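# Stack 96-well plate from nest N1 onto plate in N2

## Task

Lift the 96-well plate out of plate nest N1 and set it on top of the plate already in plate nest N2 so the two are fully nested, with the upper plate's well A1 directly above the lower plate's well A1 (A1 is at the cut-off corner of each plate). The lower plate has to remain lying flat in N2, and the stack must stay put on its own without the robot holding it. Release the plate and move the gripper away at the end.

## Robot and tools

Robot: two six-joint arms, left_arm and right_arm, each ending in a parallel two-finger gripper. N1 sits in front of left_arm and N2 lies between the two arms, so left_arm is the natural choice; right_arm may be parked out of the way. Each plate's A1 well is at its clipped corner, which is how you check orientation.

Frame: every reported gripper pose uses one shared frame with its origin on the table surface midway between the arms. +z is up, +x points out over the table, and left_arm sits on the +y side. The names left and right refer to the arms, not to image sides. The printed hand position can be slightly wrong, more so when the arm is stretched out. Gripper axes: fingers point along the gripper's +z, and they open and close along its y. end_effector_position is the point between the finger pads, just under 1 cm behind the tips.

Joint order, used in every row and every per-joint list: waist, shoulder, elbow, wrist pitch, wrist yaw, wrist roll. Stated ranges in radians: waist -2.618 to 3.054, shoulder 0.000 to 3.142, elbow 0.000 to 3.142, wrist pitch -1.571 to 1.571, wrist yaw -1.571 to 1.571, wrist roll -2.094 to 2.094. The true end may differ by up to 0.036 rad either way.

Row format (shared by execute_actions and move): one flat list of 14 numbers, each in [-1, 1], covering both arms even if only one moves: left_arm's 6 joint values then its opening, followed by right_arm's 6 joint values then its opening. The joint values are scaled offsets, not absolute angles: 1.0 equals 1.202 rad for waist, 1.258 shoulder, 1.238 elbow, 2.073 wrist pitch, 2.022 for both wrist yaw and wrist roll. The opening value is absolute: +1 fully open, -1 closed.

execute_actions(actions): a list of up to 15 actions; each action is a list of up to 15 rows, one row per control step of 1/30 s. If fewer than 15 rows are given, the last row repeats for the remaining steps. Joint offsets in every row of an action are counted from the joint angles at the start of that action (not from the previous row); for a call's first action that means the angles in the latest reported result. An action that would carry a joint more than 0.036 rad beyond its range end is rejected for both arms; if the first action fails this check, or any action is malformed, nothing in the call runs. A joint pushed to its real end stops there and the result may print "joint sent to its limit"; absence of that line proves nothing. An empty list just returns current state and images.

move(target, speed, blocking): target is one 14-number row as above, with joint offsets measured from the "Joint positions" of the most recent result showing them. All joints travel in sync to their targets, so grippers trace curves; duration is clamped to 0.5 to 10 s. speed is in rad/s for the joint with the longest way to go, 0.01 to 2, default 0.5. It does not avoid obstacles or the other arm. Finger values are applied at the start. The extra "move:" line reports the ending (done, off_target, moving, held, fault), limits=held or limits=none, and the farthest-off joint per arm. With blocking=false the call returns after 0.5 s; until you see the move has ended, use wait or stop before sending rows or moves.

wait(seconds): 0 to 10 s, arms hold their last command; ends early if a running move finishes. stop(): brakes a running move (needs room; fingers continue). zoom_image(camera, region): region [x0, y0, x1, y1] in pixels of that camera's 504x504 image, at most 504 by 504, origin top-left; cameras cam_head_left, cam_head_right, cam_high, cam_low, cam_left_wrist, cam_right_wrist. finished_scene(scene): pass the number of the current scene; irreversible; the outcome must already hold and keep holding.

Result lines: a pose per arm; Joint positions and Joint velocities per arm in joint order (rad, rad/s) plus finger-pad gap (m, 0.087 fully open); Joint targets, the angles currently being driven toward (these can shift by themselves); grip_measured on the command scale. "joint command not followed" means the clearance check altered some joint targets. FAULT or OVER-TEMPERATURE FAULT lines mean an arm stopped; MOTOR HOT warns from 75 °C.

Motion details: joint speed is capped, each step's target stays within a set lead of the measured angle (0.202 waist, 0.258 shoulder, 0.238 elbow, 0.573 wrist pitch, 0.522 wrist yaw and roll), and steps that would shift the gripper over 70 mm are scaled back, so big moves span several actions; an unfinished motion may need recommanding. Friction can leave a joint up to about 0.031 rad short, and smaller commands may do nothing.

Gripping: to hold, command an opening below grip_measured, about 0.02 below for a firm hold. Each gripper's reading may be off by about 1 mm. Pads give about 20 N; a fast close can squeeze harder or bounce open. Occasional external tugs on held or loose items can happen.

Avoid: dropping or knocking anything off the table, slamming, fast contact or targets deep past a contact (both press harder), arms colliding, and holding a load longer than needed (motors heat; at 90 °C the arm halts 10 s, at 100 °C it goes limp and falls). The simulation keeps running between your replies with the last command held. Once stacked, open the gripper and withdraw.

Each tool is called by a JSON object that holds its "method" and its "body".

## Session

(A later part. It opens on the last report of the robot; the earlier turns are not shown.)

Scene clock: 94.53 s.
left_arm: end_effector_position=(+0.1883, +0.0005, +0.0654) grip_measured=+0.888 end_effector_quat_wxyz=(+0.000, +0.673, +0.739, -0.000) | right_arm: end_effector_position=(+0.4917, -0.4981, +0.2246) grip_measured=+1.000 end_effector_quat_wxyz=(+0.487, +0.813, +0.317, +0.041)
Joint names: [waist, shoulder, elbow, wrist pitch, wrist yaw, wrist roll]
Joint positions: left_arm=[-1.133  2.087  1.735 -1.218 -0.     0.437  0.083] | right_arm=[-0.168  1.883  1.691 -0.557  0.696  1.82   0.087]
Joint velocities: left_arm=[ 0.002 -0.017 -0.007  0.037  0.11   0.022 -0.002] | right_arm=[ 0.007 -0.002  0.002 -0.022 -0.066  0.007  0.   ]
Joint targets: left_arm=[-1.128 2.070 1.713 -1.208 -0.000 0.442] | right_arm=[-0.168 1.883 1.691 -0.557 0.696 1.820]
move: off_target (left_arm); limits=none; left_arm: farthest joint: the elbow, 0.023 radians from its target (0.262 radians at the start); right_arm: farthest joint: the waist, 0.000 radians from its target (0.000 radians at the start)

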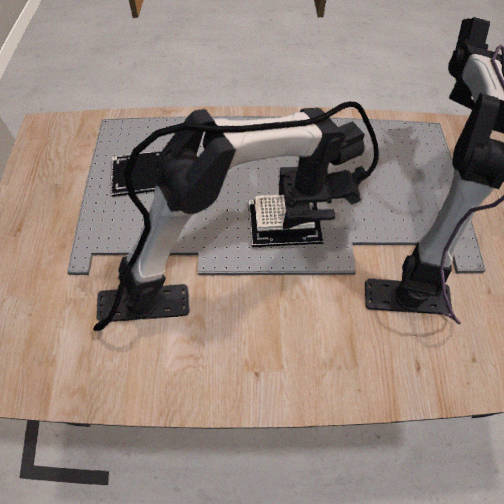

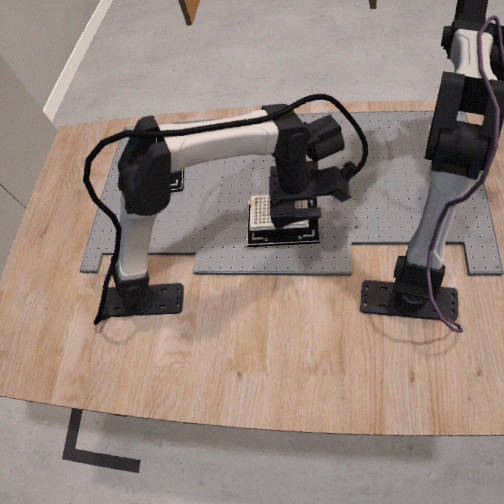

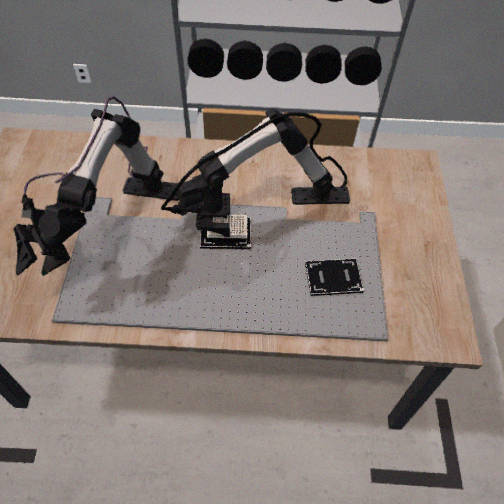

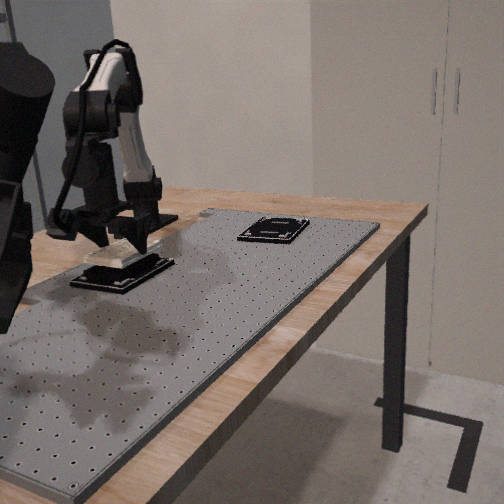

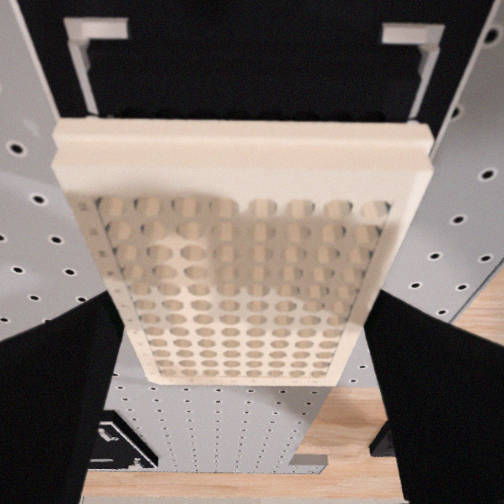

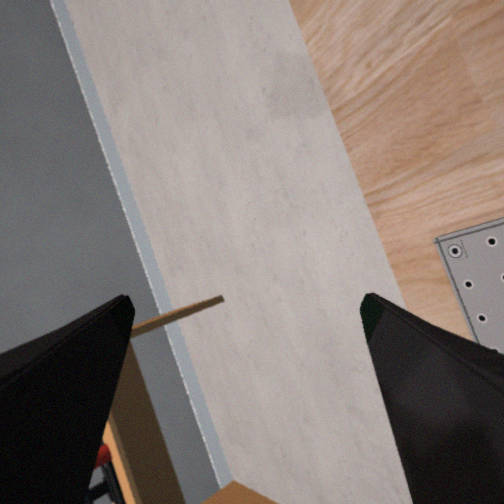

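{"method": "move", "body": {"target": [-0.0145,0.0308,0,0.0165,0,-0.0047,0.86,0,0,0,0,0,0,1], "speed": 0.06}}

{"method": "zoom_image", "body": {"camera": "cam_left_wrist", "region": [0, 0, 504, 200]}}

{"method": "zoom_image", "body": {"camera": "cam_low", "region": [60, 215, 185, 300]}}

{"method": "zoom_image", "body": {"camera": "cam_head_left", "region": [240, 185, 330, 255]}}

Scene clock: 104.83 s.
left_arm: end_effector_position=(+0.1874, -0.0057, +0.0559) grip_measured=+0.888 end_effector_quat_wxyz=(+0.000, +0.676, +0.737, +0.000) | right_arm: end_effector_position=(+0.4917, -0.4981, +0.2246) grip_measured=+1.000 end_effector_quat_wxyz=(+0.487, +0.813, +0.317, +0.041)
Joint names: [waist, shoulder, elbow, wrist pitch, wrist yaw, wrist roll]
Joint positions: left_arm=[-1.143  2.112  1.735 -1.193 -0.     0.433  0.083] | right_arm=[-0.168  1.883  1.691 -0.557  0.696  1.82   0.087]
Joint velocities: left_arm=[-0.012 -0.002 -0.017 -0.081 -0.051 -0.007 -0.001] | right_arm=[-0.002  0.007  0.017  0.066  0.037  0.022  0.   ]
Joint targets: left_arm=[-1.151 2.126 1.735 -1.184 -0.000 0.428] | right_arm=[-0.168 1.883 1.691 -0.557 0.696 1.820]
move: done; limits=none; left_arm: farthest joint: the shoulder, 0.014 radians from its target (0.038 radians at the start); right_arm: farthest joint: the waist, 0.000 radians from its target (0.000 radians at the start)

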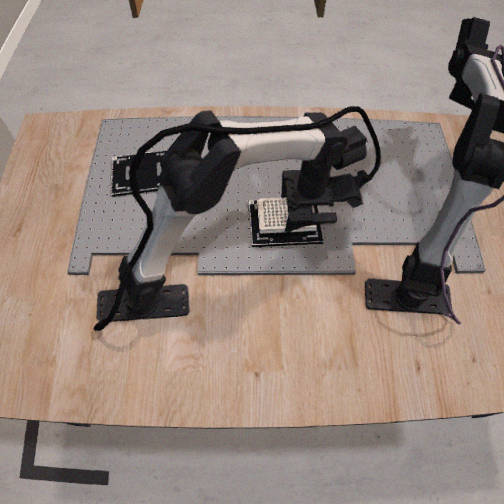

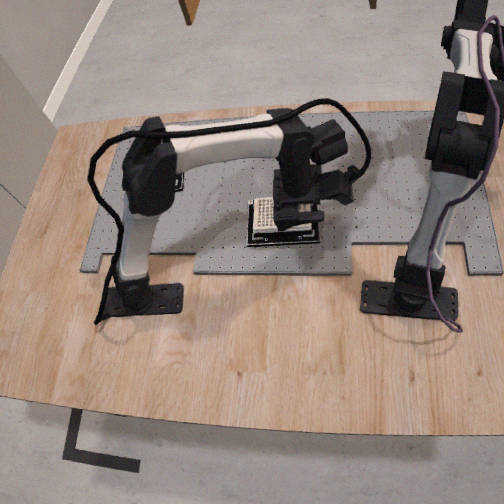

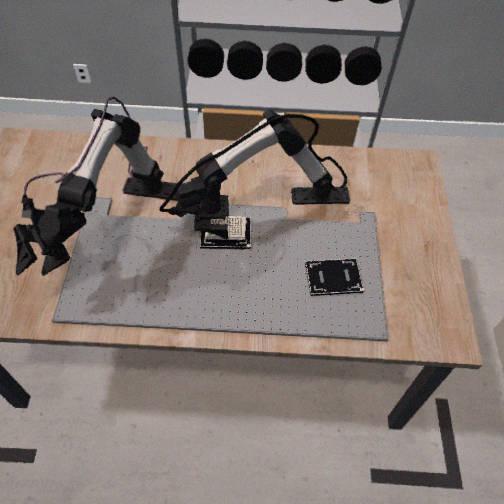

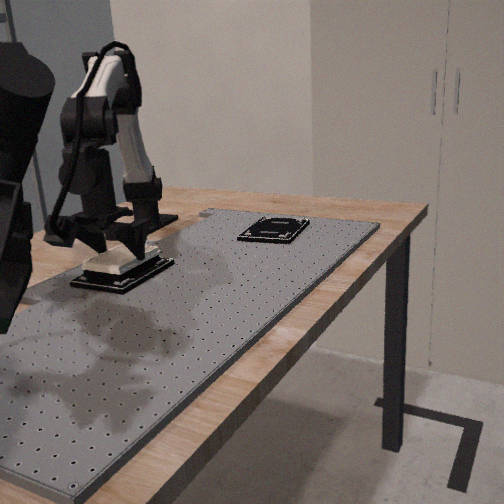

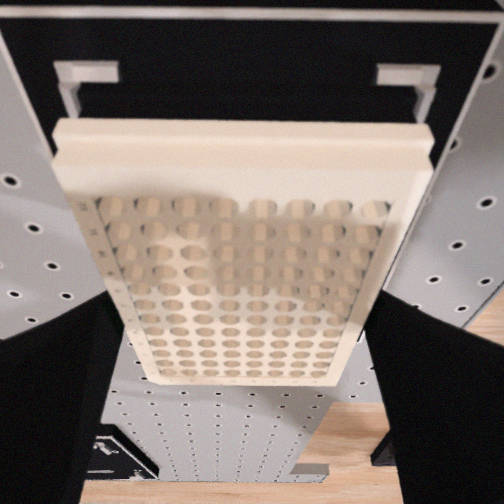

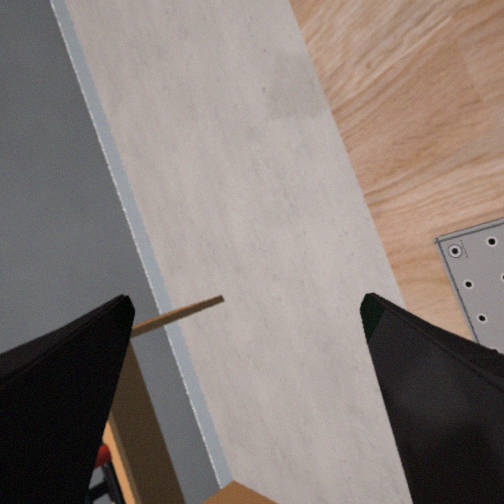

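Region (0, 0, 504, 200) of cam_left_wrist's 504x504 image, scaled by 1.000; it fills the top 200 rows of this view, and the rest is white.

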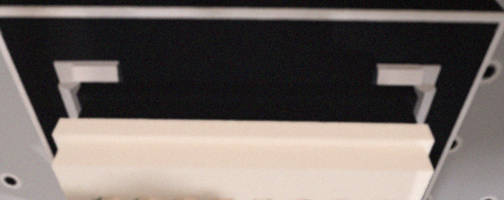

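Region (60, 215, 185, 300) of cam_low's 504x504 image, scaled by 4.032, with more detail than that image has; it fills the top 343 rows of this view, and the rest is white.

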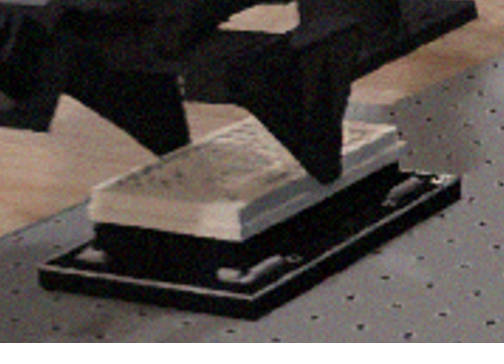

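Region (240, 185, 330, 255) of cam_head_left's 504x504 image, scaled by 5.600, with more detail than that image has.

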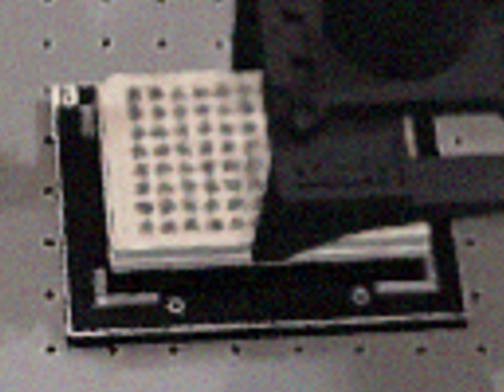

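{"method": "execute_actions", "body": {"actions": [[[-0.007,0.011,0,0,0,0,0.86,0,0,0,0,0,0,1],[-0.0075,0.012,0,0,0,0,0.86,0,0,0,0,0,0,1],[-0.008,0.013,0,0,0,0,0.86,0,0,0,0,0,0,1],[-0.0085,0.014,0,0,0,0,0.86,0,0,0,0,0,0,1],[-0.0085,0.015,0,0,0,0,0.86,0,0,0,0,0,0,1],[-0.0085,0.016,0,0,0,0,0.86,0,0,0,0,0,0,1]]]}}

{"method": "zoom_image", "body": {"camera": "cam_left_wrist", "region": [20, 40, 140, 160]}}

{"method": "zoom_image", "body": {"camera": "cam_left_wrist", "region": [350, 40, 470, 160]}}

Scene clock: 110.67 s.
left_arm: end_effector_position=(+0.1874, -0.0057, +0.0558) grip_measured=+0.888 end_effector_quat_wxyz=(+0.000, +0.675, +0.737, -0.000) | right_arm: end_effector_position=(+0.4917, -0.4981, +0.2246) grip_measured=+1.000 end_effector_quat_wxyz=(+0.487, +0.813, +0.317, +0.041)
Joint names: [waist, shoulder, elbow, wrist pitch, wrist yaw, wrist roll]
Joint positions: left_arm=[-1.143  2.112  1.735 -1.193 -0.     0.432  0.083] | right_arm=[-0.168  1.883  1.691 -0.557  0.696  1.82   0.087]
Joint velocities: left_arm=[ 0.002 -0.002 -0.007 -0.081  0.037 -0.022  0.   ] | right_arm=[ 0.012  0.012 -0.007  0.037 -0.037 -0.037  0.   ]
Joint targets: left_arm=[-1.153 2.132 1.735 -1.193 -0.000 0.432] | right_arm=[-0.168 1.883 1.691 -0.557 0.696 1.820]

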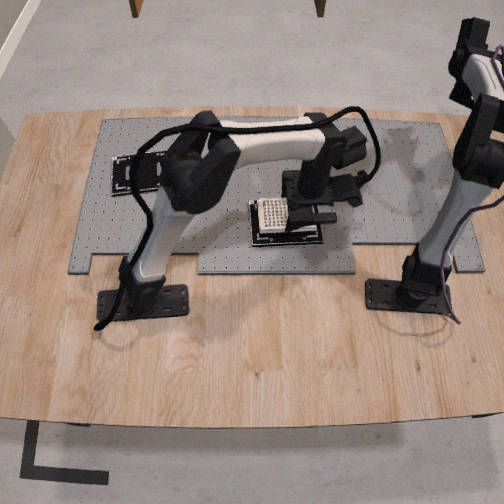

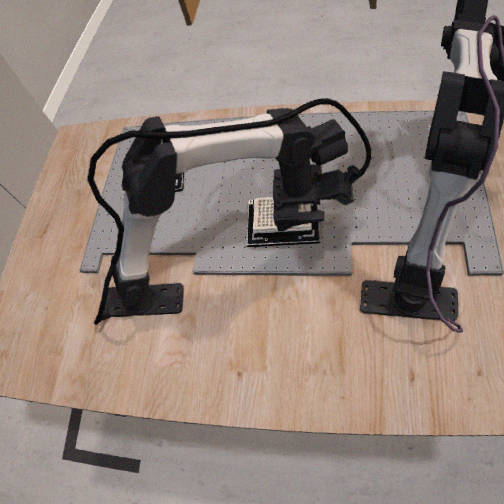

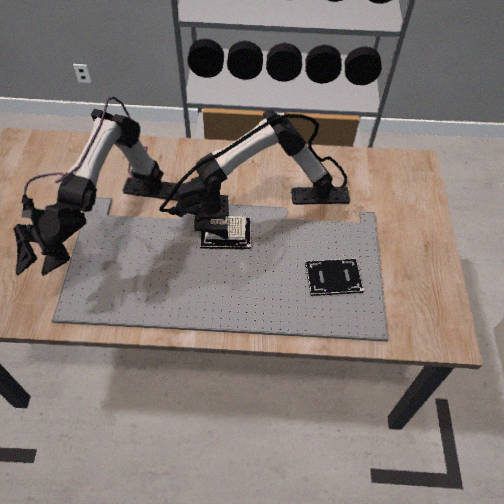

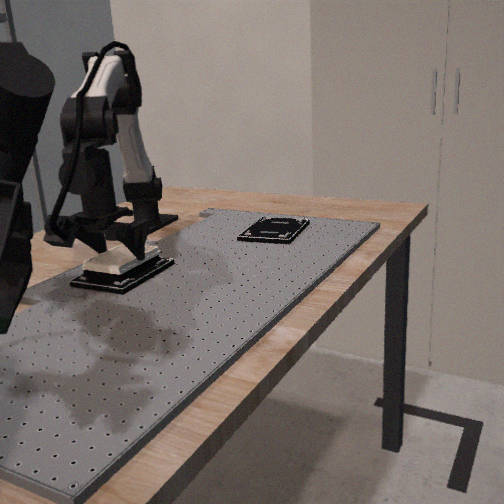

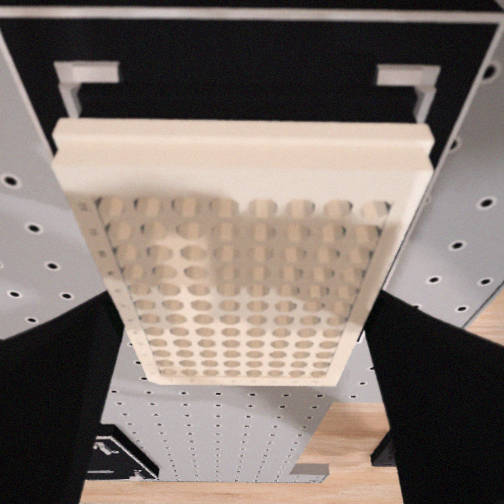

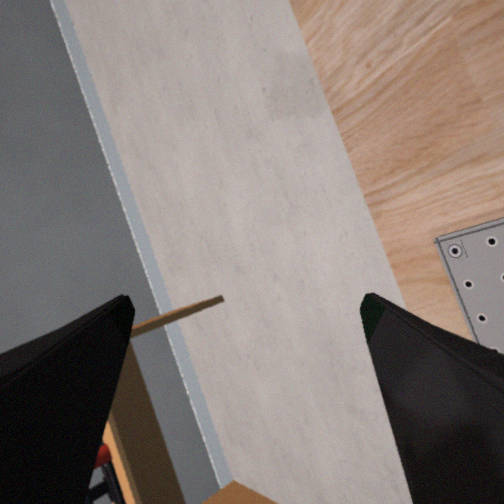

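Region (20, 40, 140, 160) of cam_left_wrist's 504x504 image, scaled by 4.200, with more detail than that image has.

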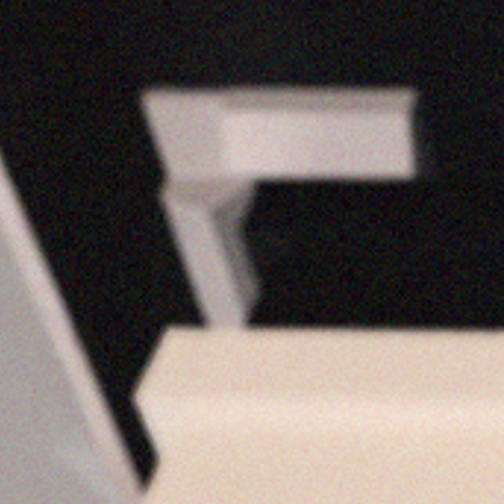

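Region (350, 40, 470, 160) of cam_left_wrist's 504x504 image, scaled by 4.200, with more detail than that image has.

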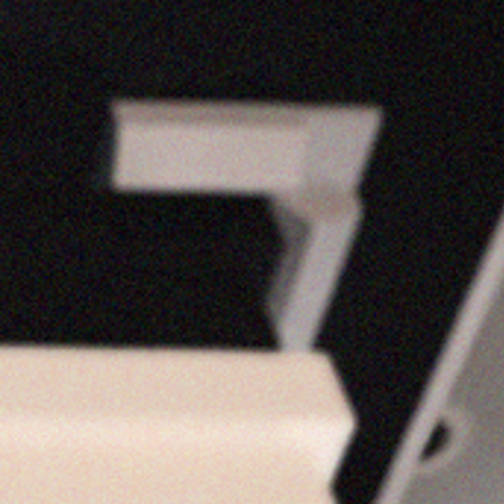

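{"method": "execute_actions", "body": {"actions": [[[0,0.0,0,0,0.005,0,0.86,0,0,0,0,0,0,1],[0,0.0,0,0,0.006,0,0.86,0,0,0,0,0,0,1],[0,0.0,0,0,0.007,0,0.86,0,0,0,0,0,0,1],[0,0.0,0,0,0.008,0,0.86,0,0,0,0,0,0,1]]]}}

Scene clock: 114.57 s.
left_arm: end_effector_position=(+0.1864, -0.0063, +0.0557) grip_measured=+0.888 end_effector_quat_wxyz=(-0.001, +0.675, +0.737, -0.003) | right_arm: end_effector_position=(+0.4917, -0.4981, +0.2246) grip_measured=+1.000 end_effector_quat_wxyz=(+0.487, +0.813, +0.317, +0.041)
Joint names: [waist, shoulder, elbow, wrist pitch, wrist yaw, wrist roll]
Joint positions: left_arm=[-1.143  2.112  1.735 -1.193  0.007  0.432  0.083] | right_arm=[-0.168  1.883  1.691 -0.557  0.696  1.82   0.087]
Joint velocities: left_arm=[ 0.012  0.002 -0.012 -0.022 -0.007  0.11  -0.001] | right_arm=[-0.012 -0.007 -0.002 -0.022  0.022 -0.051  0.   ]
Joint targets: left_arm=[-1.143 2.112 1.735 -1.193 0.016 0.432] | right_arm=[-0.168 1.883 1.691 -0.557 0.696 1.820]

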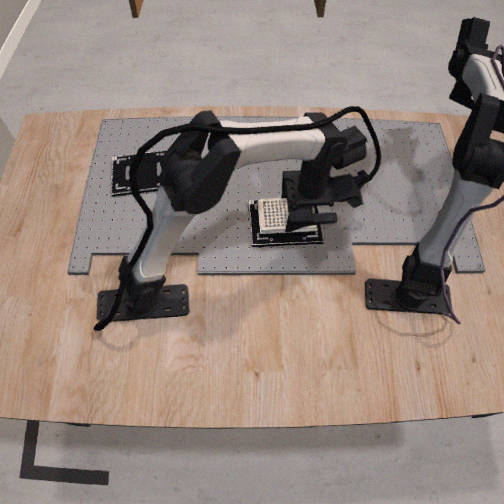

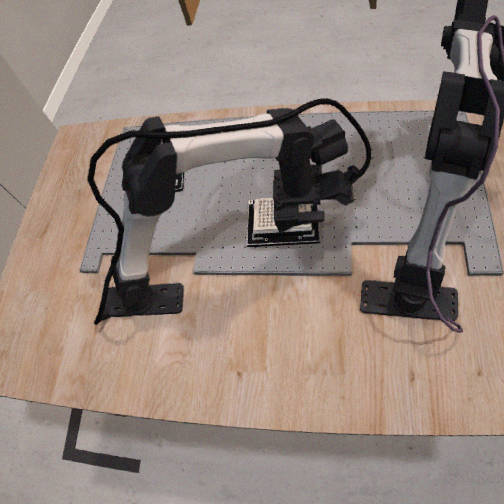

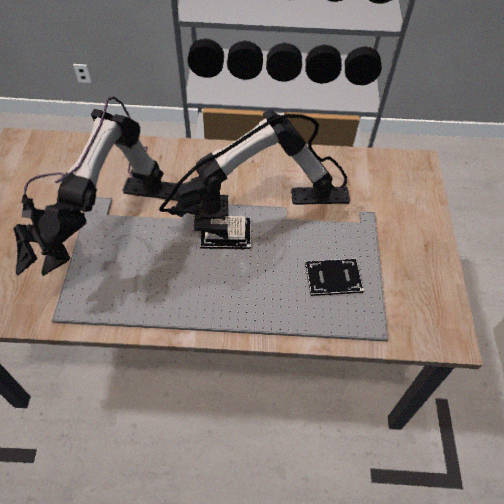

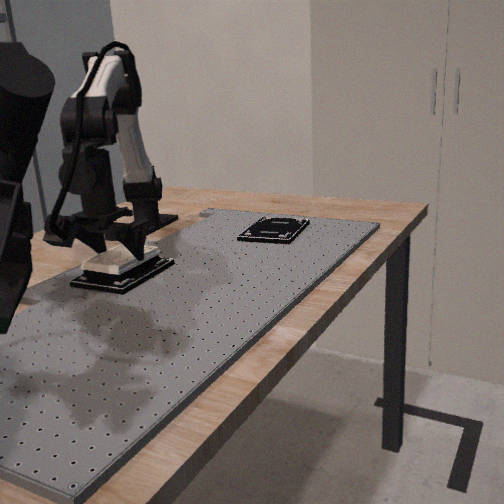

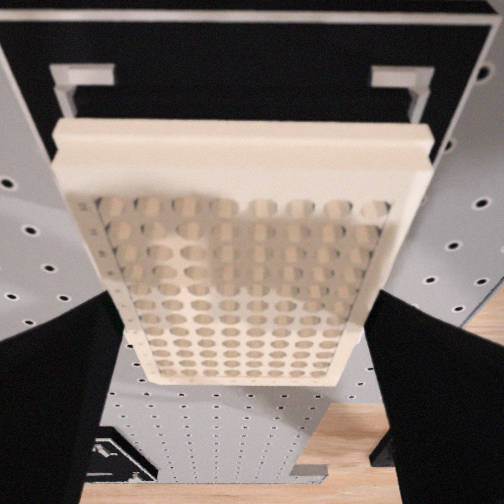

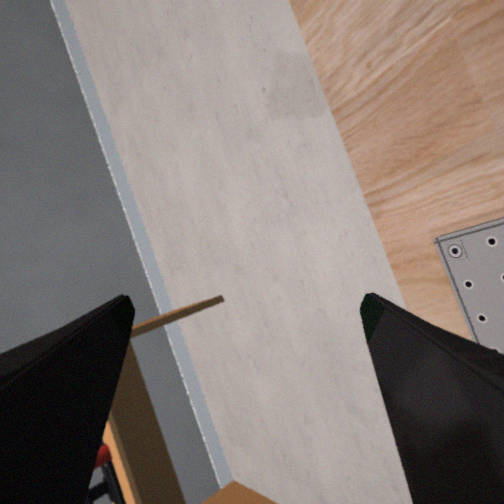

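{"method": "execute_actions", "body": {"actions": [[[0,0.0,0,0,-0.005,0,0.86,0,0,0,0,0,0,1],[0,0.0,0,0,-0.0065,0,0.86,0,0,0,0,0,0,1],[0,0.0,0,0,-0.008,0,0.86,0,0,0,0,0,0,1],[0,0.0,0,0,-0.008,0,0.86,0,0,0,0,0,0,1],[0,0.0,0,0,-0.0065,0,0.86,0,0,0,0,0,0,1]]]}}

Scene clock: 118.83 s.
left_arm: end_effector_position=(+0.1867, -0.0062, +0.0558) grip_measured=+0.888 end_effector_quat_wxyz=(-0.000, +0.675, +0.737, -0.002) | right_arm: end_effector_position=(+0.4917, -0.4981, +0.2246) grip_measured=+1.000 end_effector_quat_wxyz=(+0.487, +0.813, +0.317, +0.041)
Joint names: [waist, shoulder, elbow, wrist pitch, wrist yaw, wrist roll]
Joint positions: left_arm=[-1.143  2.112  1.735 -1.193  0.005  0.432  0.083] | right_arm=[-0.168  1.883  1.691 -0.557  0.696  1.82   0.087]
Joint velocities: left_arm=[-0.007  0.012  0.002  0.037 -0.022 -0.007  0.001] | right_arm=[-0.017  0.002  0.022  0.022  0.007 -0.066  0.   ]
Joint targets: left_arm=[-1.143 2.112 1.735 -1.193 -0.007 0.432] | right_arm=[-0.168 1.883 1.691 -0.557 0.696 1.820]

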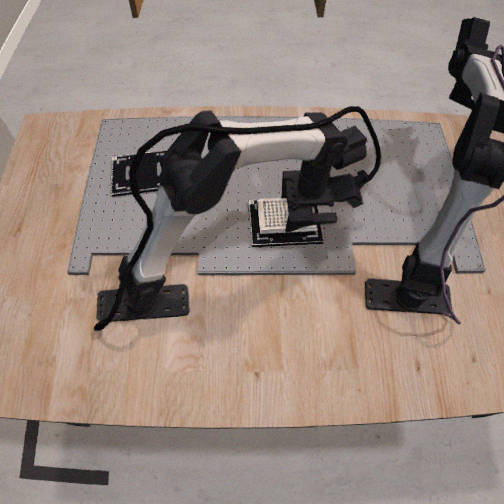

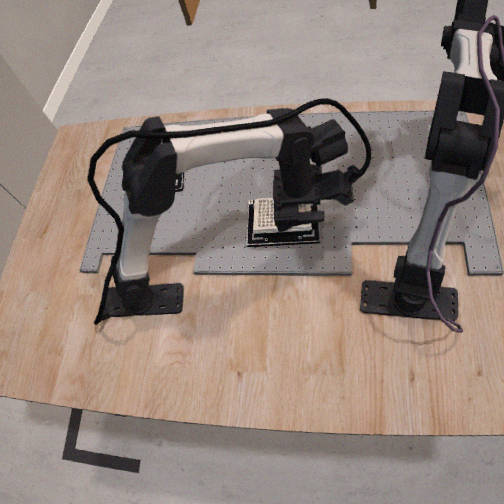

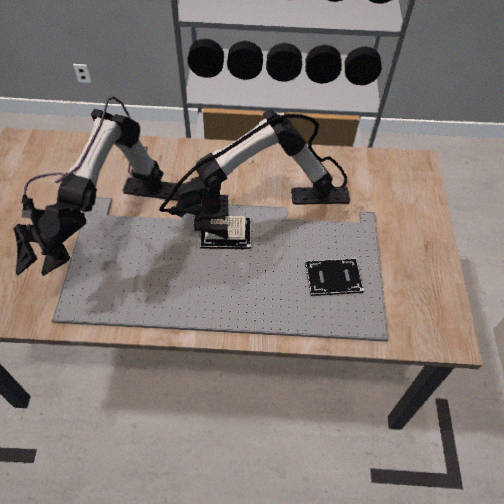

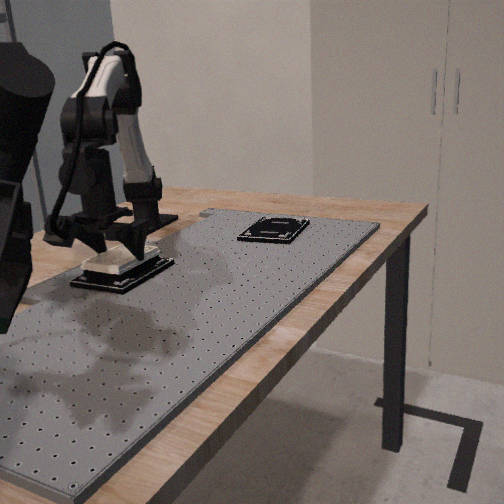

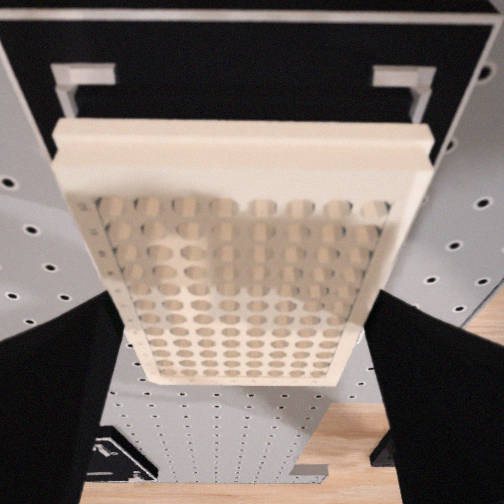

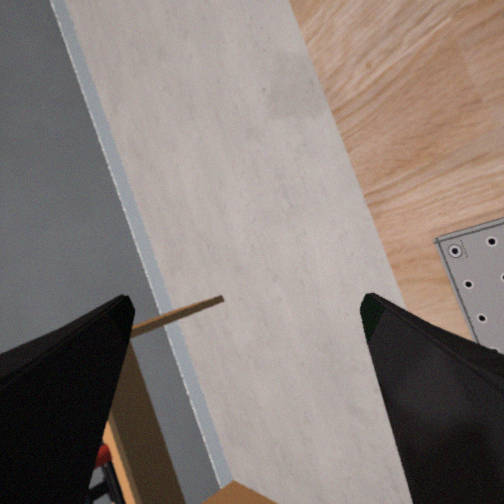

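One more pulse, then lower with the shoulder.

{"method": "execute_actions", "body": {"actions": [[[0,0.005,0,0,-0.0065,0,0.86,0,0,0,0,0,0,1],[0,0.009,0,0,-0.008,0,0.86,0,0,0,0,0,0,1],[0,0.012,0,0,-0.008,0,0.86,0,0,0,0,0,0,1],[0,0.014,0,0,-0.0065,0,0.86,0,0,0,0,0,0,1],[0,0.015,0,0,-0.0065,0,0.86,0,0,0,0,0,0,1],[0,0.016,0,0,-0.0065,0,0.86,0,0,0,0,0,0,1],[0,0.017,0,0,-0.0065,0,0.86,0,0,0,0,0,0,1],[0,0.018,0,0,-0.0065,0,0.86,0,0,0,0,0,0,1],[0,0.019,0,0,-0.0065,0,0.86,0,0,0,0,0,0,1],[0,0.020,0,0,-0.0065,0,0.86,0,0,0,0,0,0,1],[0,0.021,0,0,-0.0065,0,0.86,0,0,0,0,0,0,1]]]}}

{"method": "wait", "body": {"seconds": 0.3}}

{"method": "zoom_image", "body": {"camera": "cam_low", "region": [60, 215, 185, 300]}}

Scene clock: 124.57 s.
left_arm: end_effector_position=(+0.1867, -0.0056, +0.0529) grip_measured=+0.888 end_effector_quat_wxyz=(-0.004, +0.675, +0.737, -0.000) | right_arm: end_effector_position=(+0.4917, -0.4981, +0.2246) grip_measured=+1.000 end_effector_quat_wxyz=(+0.487, +0.813, +0.317, +0.041)
Joint names: [waist, shoulder, elbow, wrist pitch, wrist yaw, wrist roll]
Joint positions: left_arm=[-1.143  2.121  1.735 -1.193  0.003  0.432  0.083] | right_arm=[-0.168  1.883  1.691 -0.557  0.696  1.82   0.087]
Joint velocities: left_arm=[-0.007  0.056  0.002  0.037 -0.007  0.022  0.001] | right_arm=[ 0.007 -0.017 -0.007 -0.11   0.022 -0.051  0.   ]
Joint targets: left_arm=[-1.143 2.139 1.735 -1.193 -0.008 0.432] | right_arm=[-0.168 1.883 1.691 -0.557 0.696 1.820]

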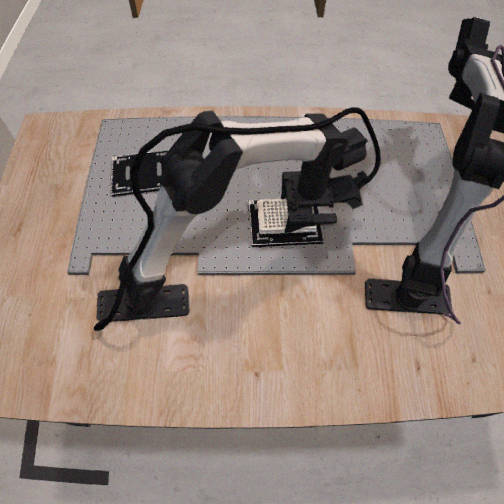

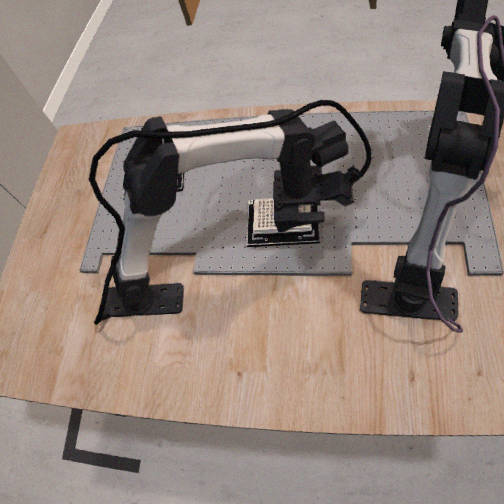

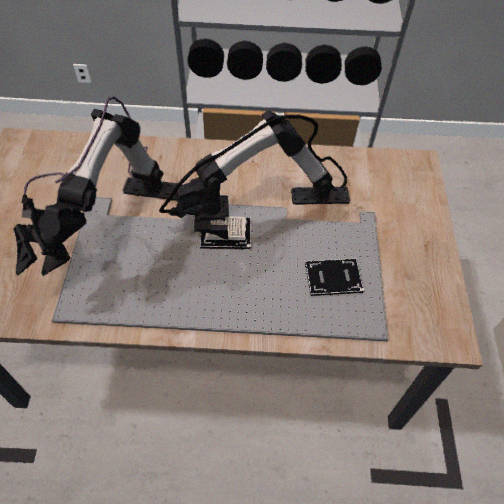

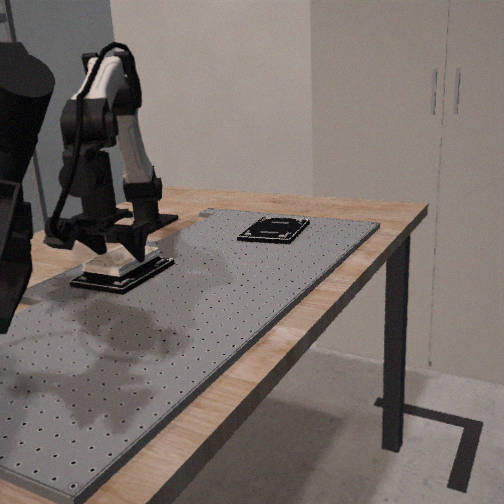

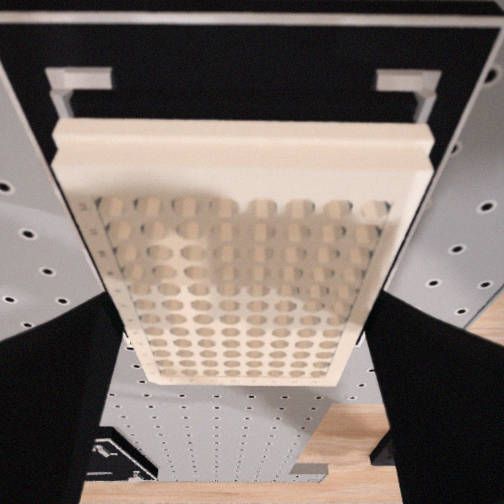

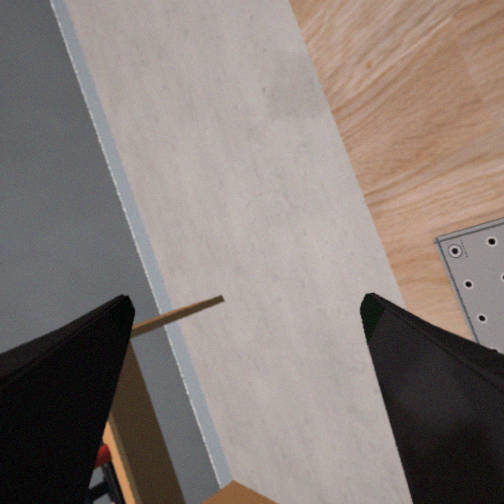

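Scene clock: 124.87 s.
left_arm: end_effector_position=(+0.1869, -0.0054, +0.0524) grip_measured=+0.888 end_effector_quat_wxyz=(-0.005, +0.675, +0.737, +0.001) | right_arm: end_effector_position=(+0.4917, -0.4981, +0.2246) grip_measured=+1.000 end_effector_quat_wxyz=(+0.487, +0.813, +0.317, +0.041)
Joint names: [waist, shoulder, elbow, wrist pitch, wrist yaw, wrist roll]
Joint positions: left_arm=[-1.143  2.122  1.735 -1.193  0.001  0.432  0.083] | right_arm=[-0.168  1.883  1.691 -0.557  0.696  1.82   0.087]
Joint velocities: left_arm=[-0.007 -0.022 -0.007 -0.007 -0.051 -0.066 -0.001] | right_arm=[-0.002  0.007  0.007  0.007  0.007 -0.007  0.   ]
Joint targets: left_arm=[-1.143 2.139 1.735 -1.193 -0.008 0.432] | right_arm=[-0.168 1.883 1.691 -0.557 0.696 1.820]
wait: 0.30 s; at rest by 0.17 s

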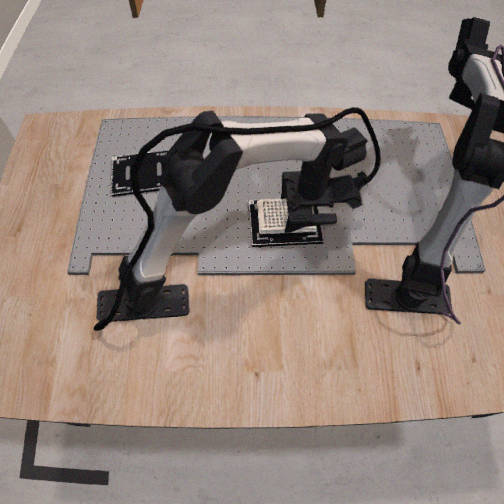

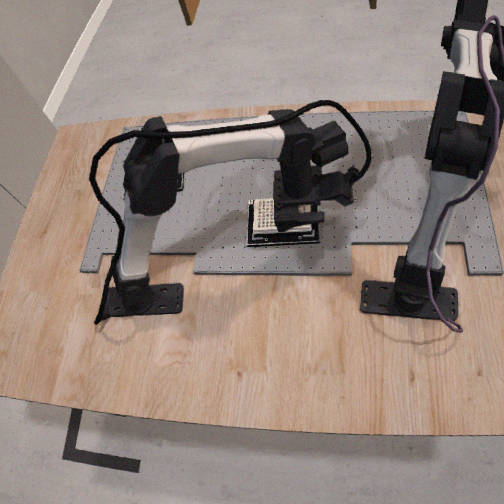

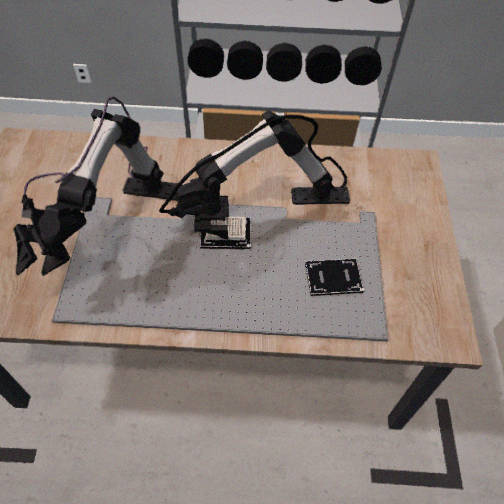

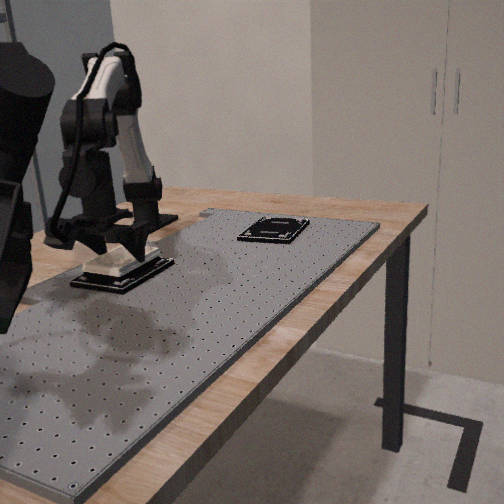

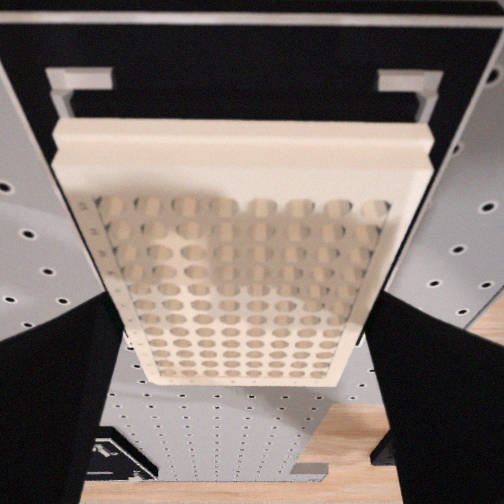

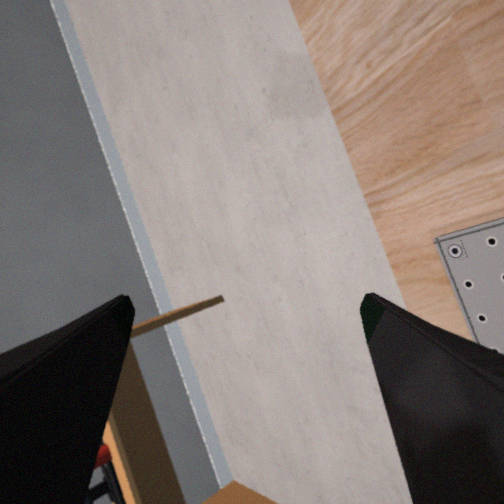

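Region (60, 215, 185, 300) of cam_low's 504x504 image, scaled by 4.032, with more detail than that image has; it fills the top 343 rows of this view, and the rest is white.

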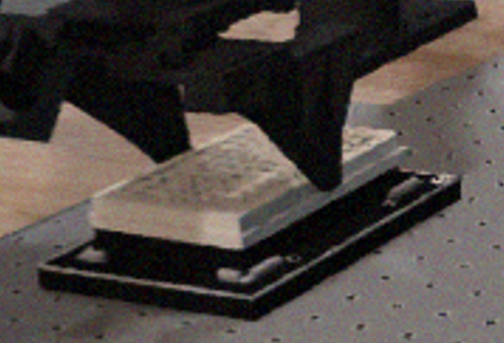

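{"method": "execute_actions", "body": {"actions": [[[0,0.015,0,0,0,0,0.86,0,0,0,0,0,0,1],[0,0.016,0,0,0,0,0.86,0,0,0,0,0,0,1],[0,0.017,0,0,0,0,0.86,0,0,0,0,0,0,1],[0,0.018,0,0,0,0,0.86,0,0,0,0,0,0,1],[0,0.019,0,0,0,0,0.86,0,0,0,0,0,0,1],[0,0.020,0,0,0,0,0.86,0,0,0,0,0,0,1],[0,0.021,0,0,0,0,0.86,0,0,0,0,0,0,1]]]}}

{"method": "zoom_image", "body": {"camera": "cam_low", "region": [60, 215, 185, 300]}}

Scene clock: 128.77 s.
left_arm: end_effector_position=(+0.1869, -0.0054, +0.0524) grip_measured=+0.888 end_effector_quat_wxyz=(-0.005, +0.675, +0.737, +0.001) | right_arm: end_effector_position=(+0.4917, -0.4981, +0.2246) grip_measured=+1.000 end_effector_quat_wxyz=(+0.487, +0.813, +0.317, +0.041)
Joint names: [waist, shoulder, elbow, wrist pitch, wrist yaw, wrist roll]
Joint positions: left_arm=[-1.143  2.122  1.735 -1.193  0.001  0.432  0.083] | right_arm=[-0.168  1.883  1.691 -0.557  0.696  1.82   0.087]
Joint velocities: left_arm=[-0.017 -0.017 -0.012 -0.007 -0.081 -0.051  0.   ] | right_arm=[ 0.002  0.007  0.007 -0.051 -0.022 -0.037  0.   ]
Joint targets: left_arm=[-1.143 2.148 1.735 -1.193 0.001 0.432] | right_arm=[-0.168 1.883 1.691 -0.557 0.696 1.820]

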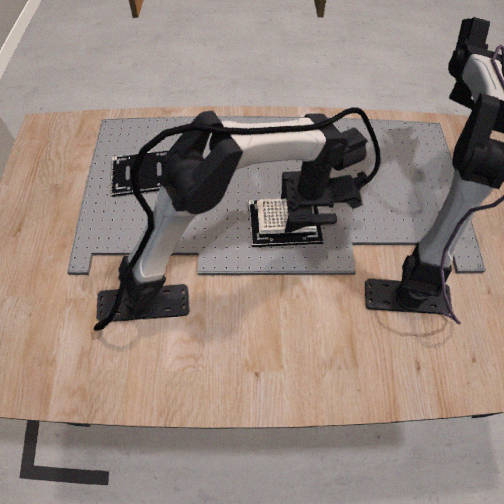

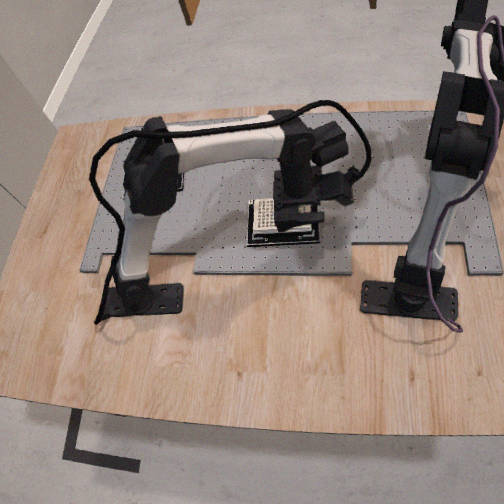

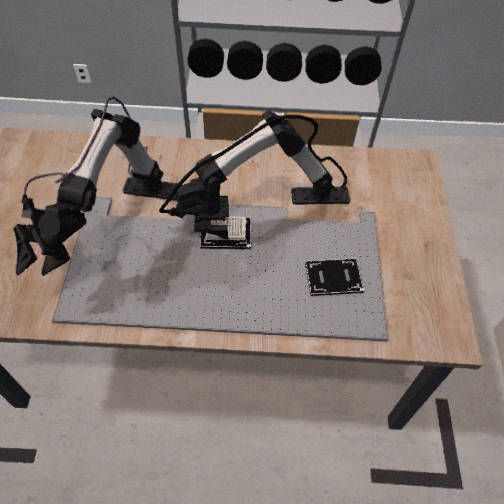

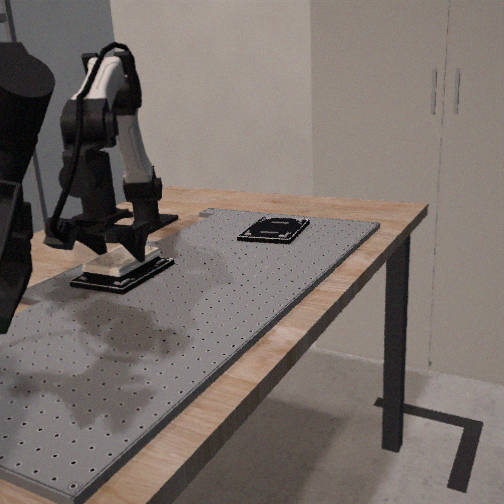

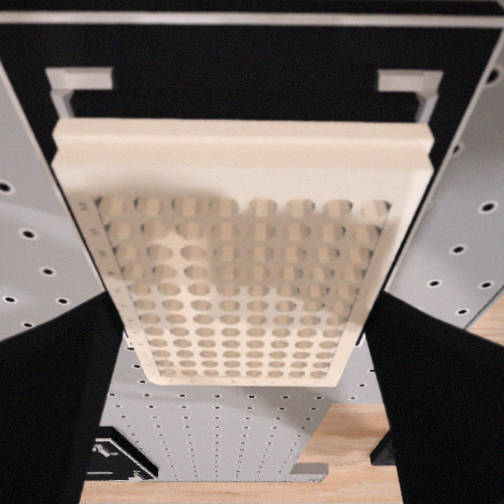

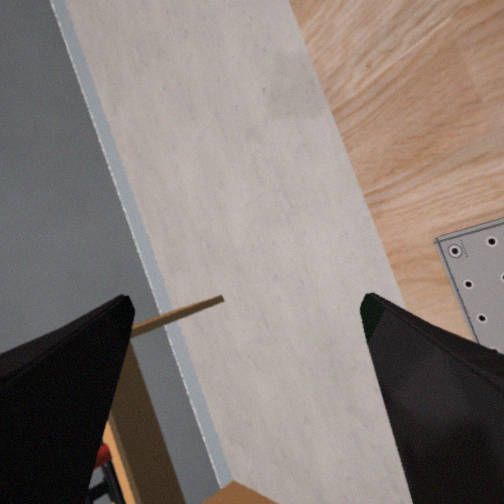

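Region (60, 215, 185, 300) of cam_low's 504x504 image, scaled by 4.032, with more detail than that image has; it fills the top 343 rows of this view, and the rest is white.

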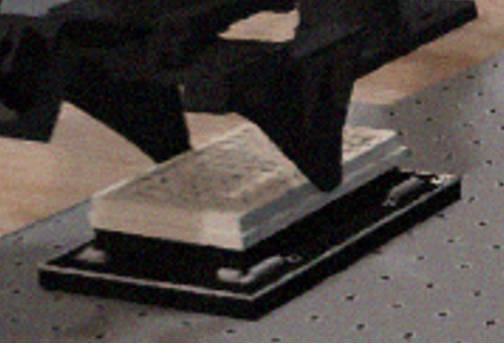

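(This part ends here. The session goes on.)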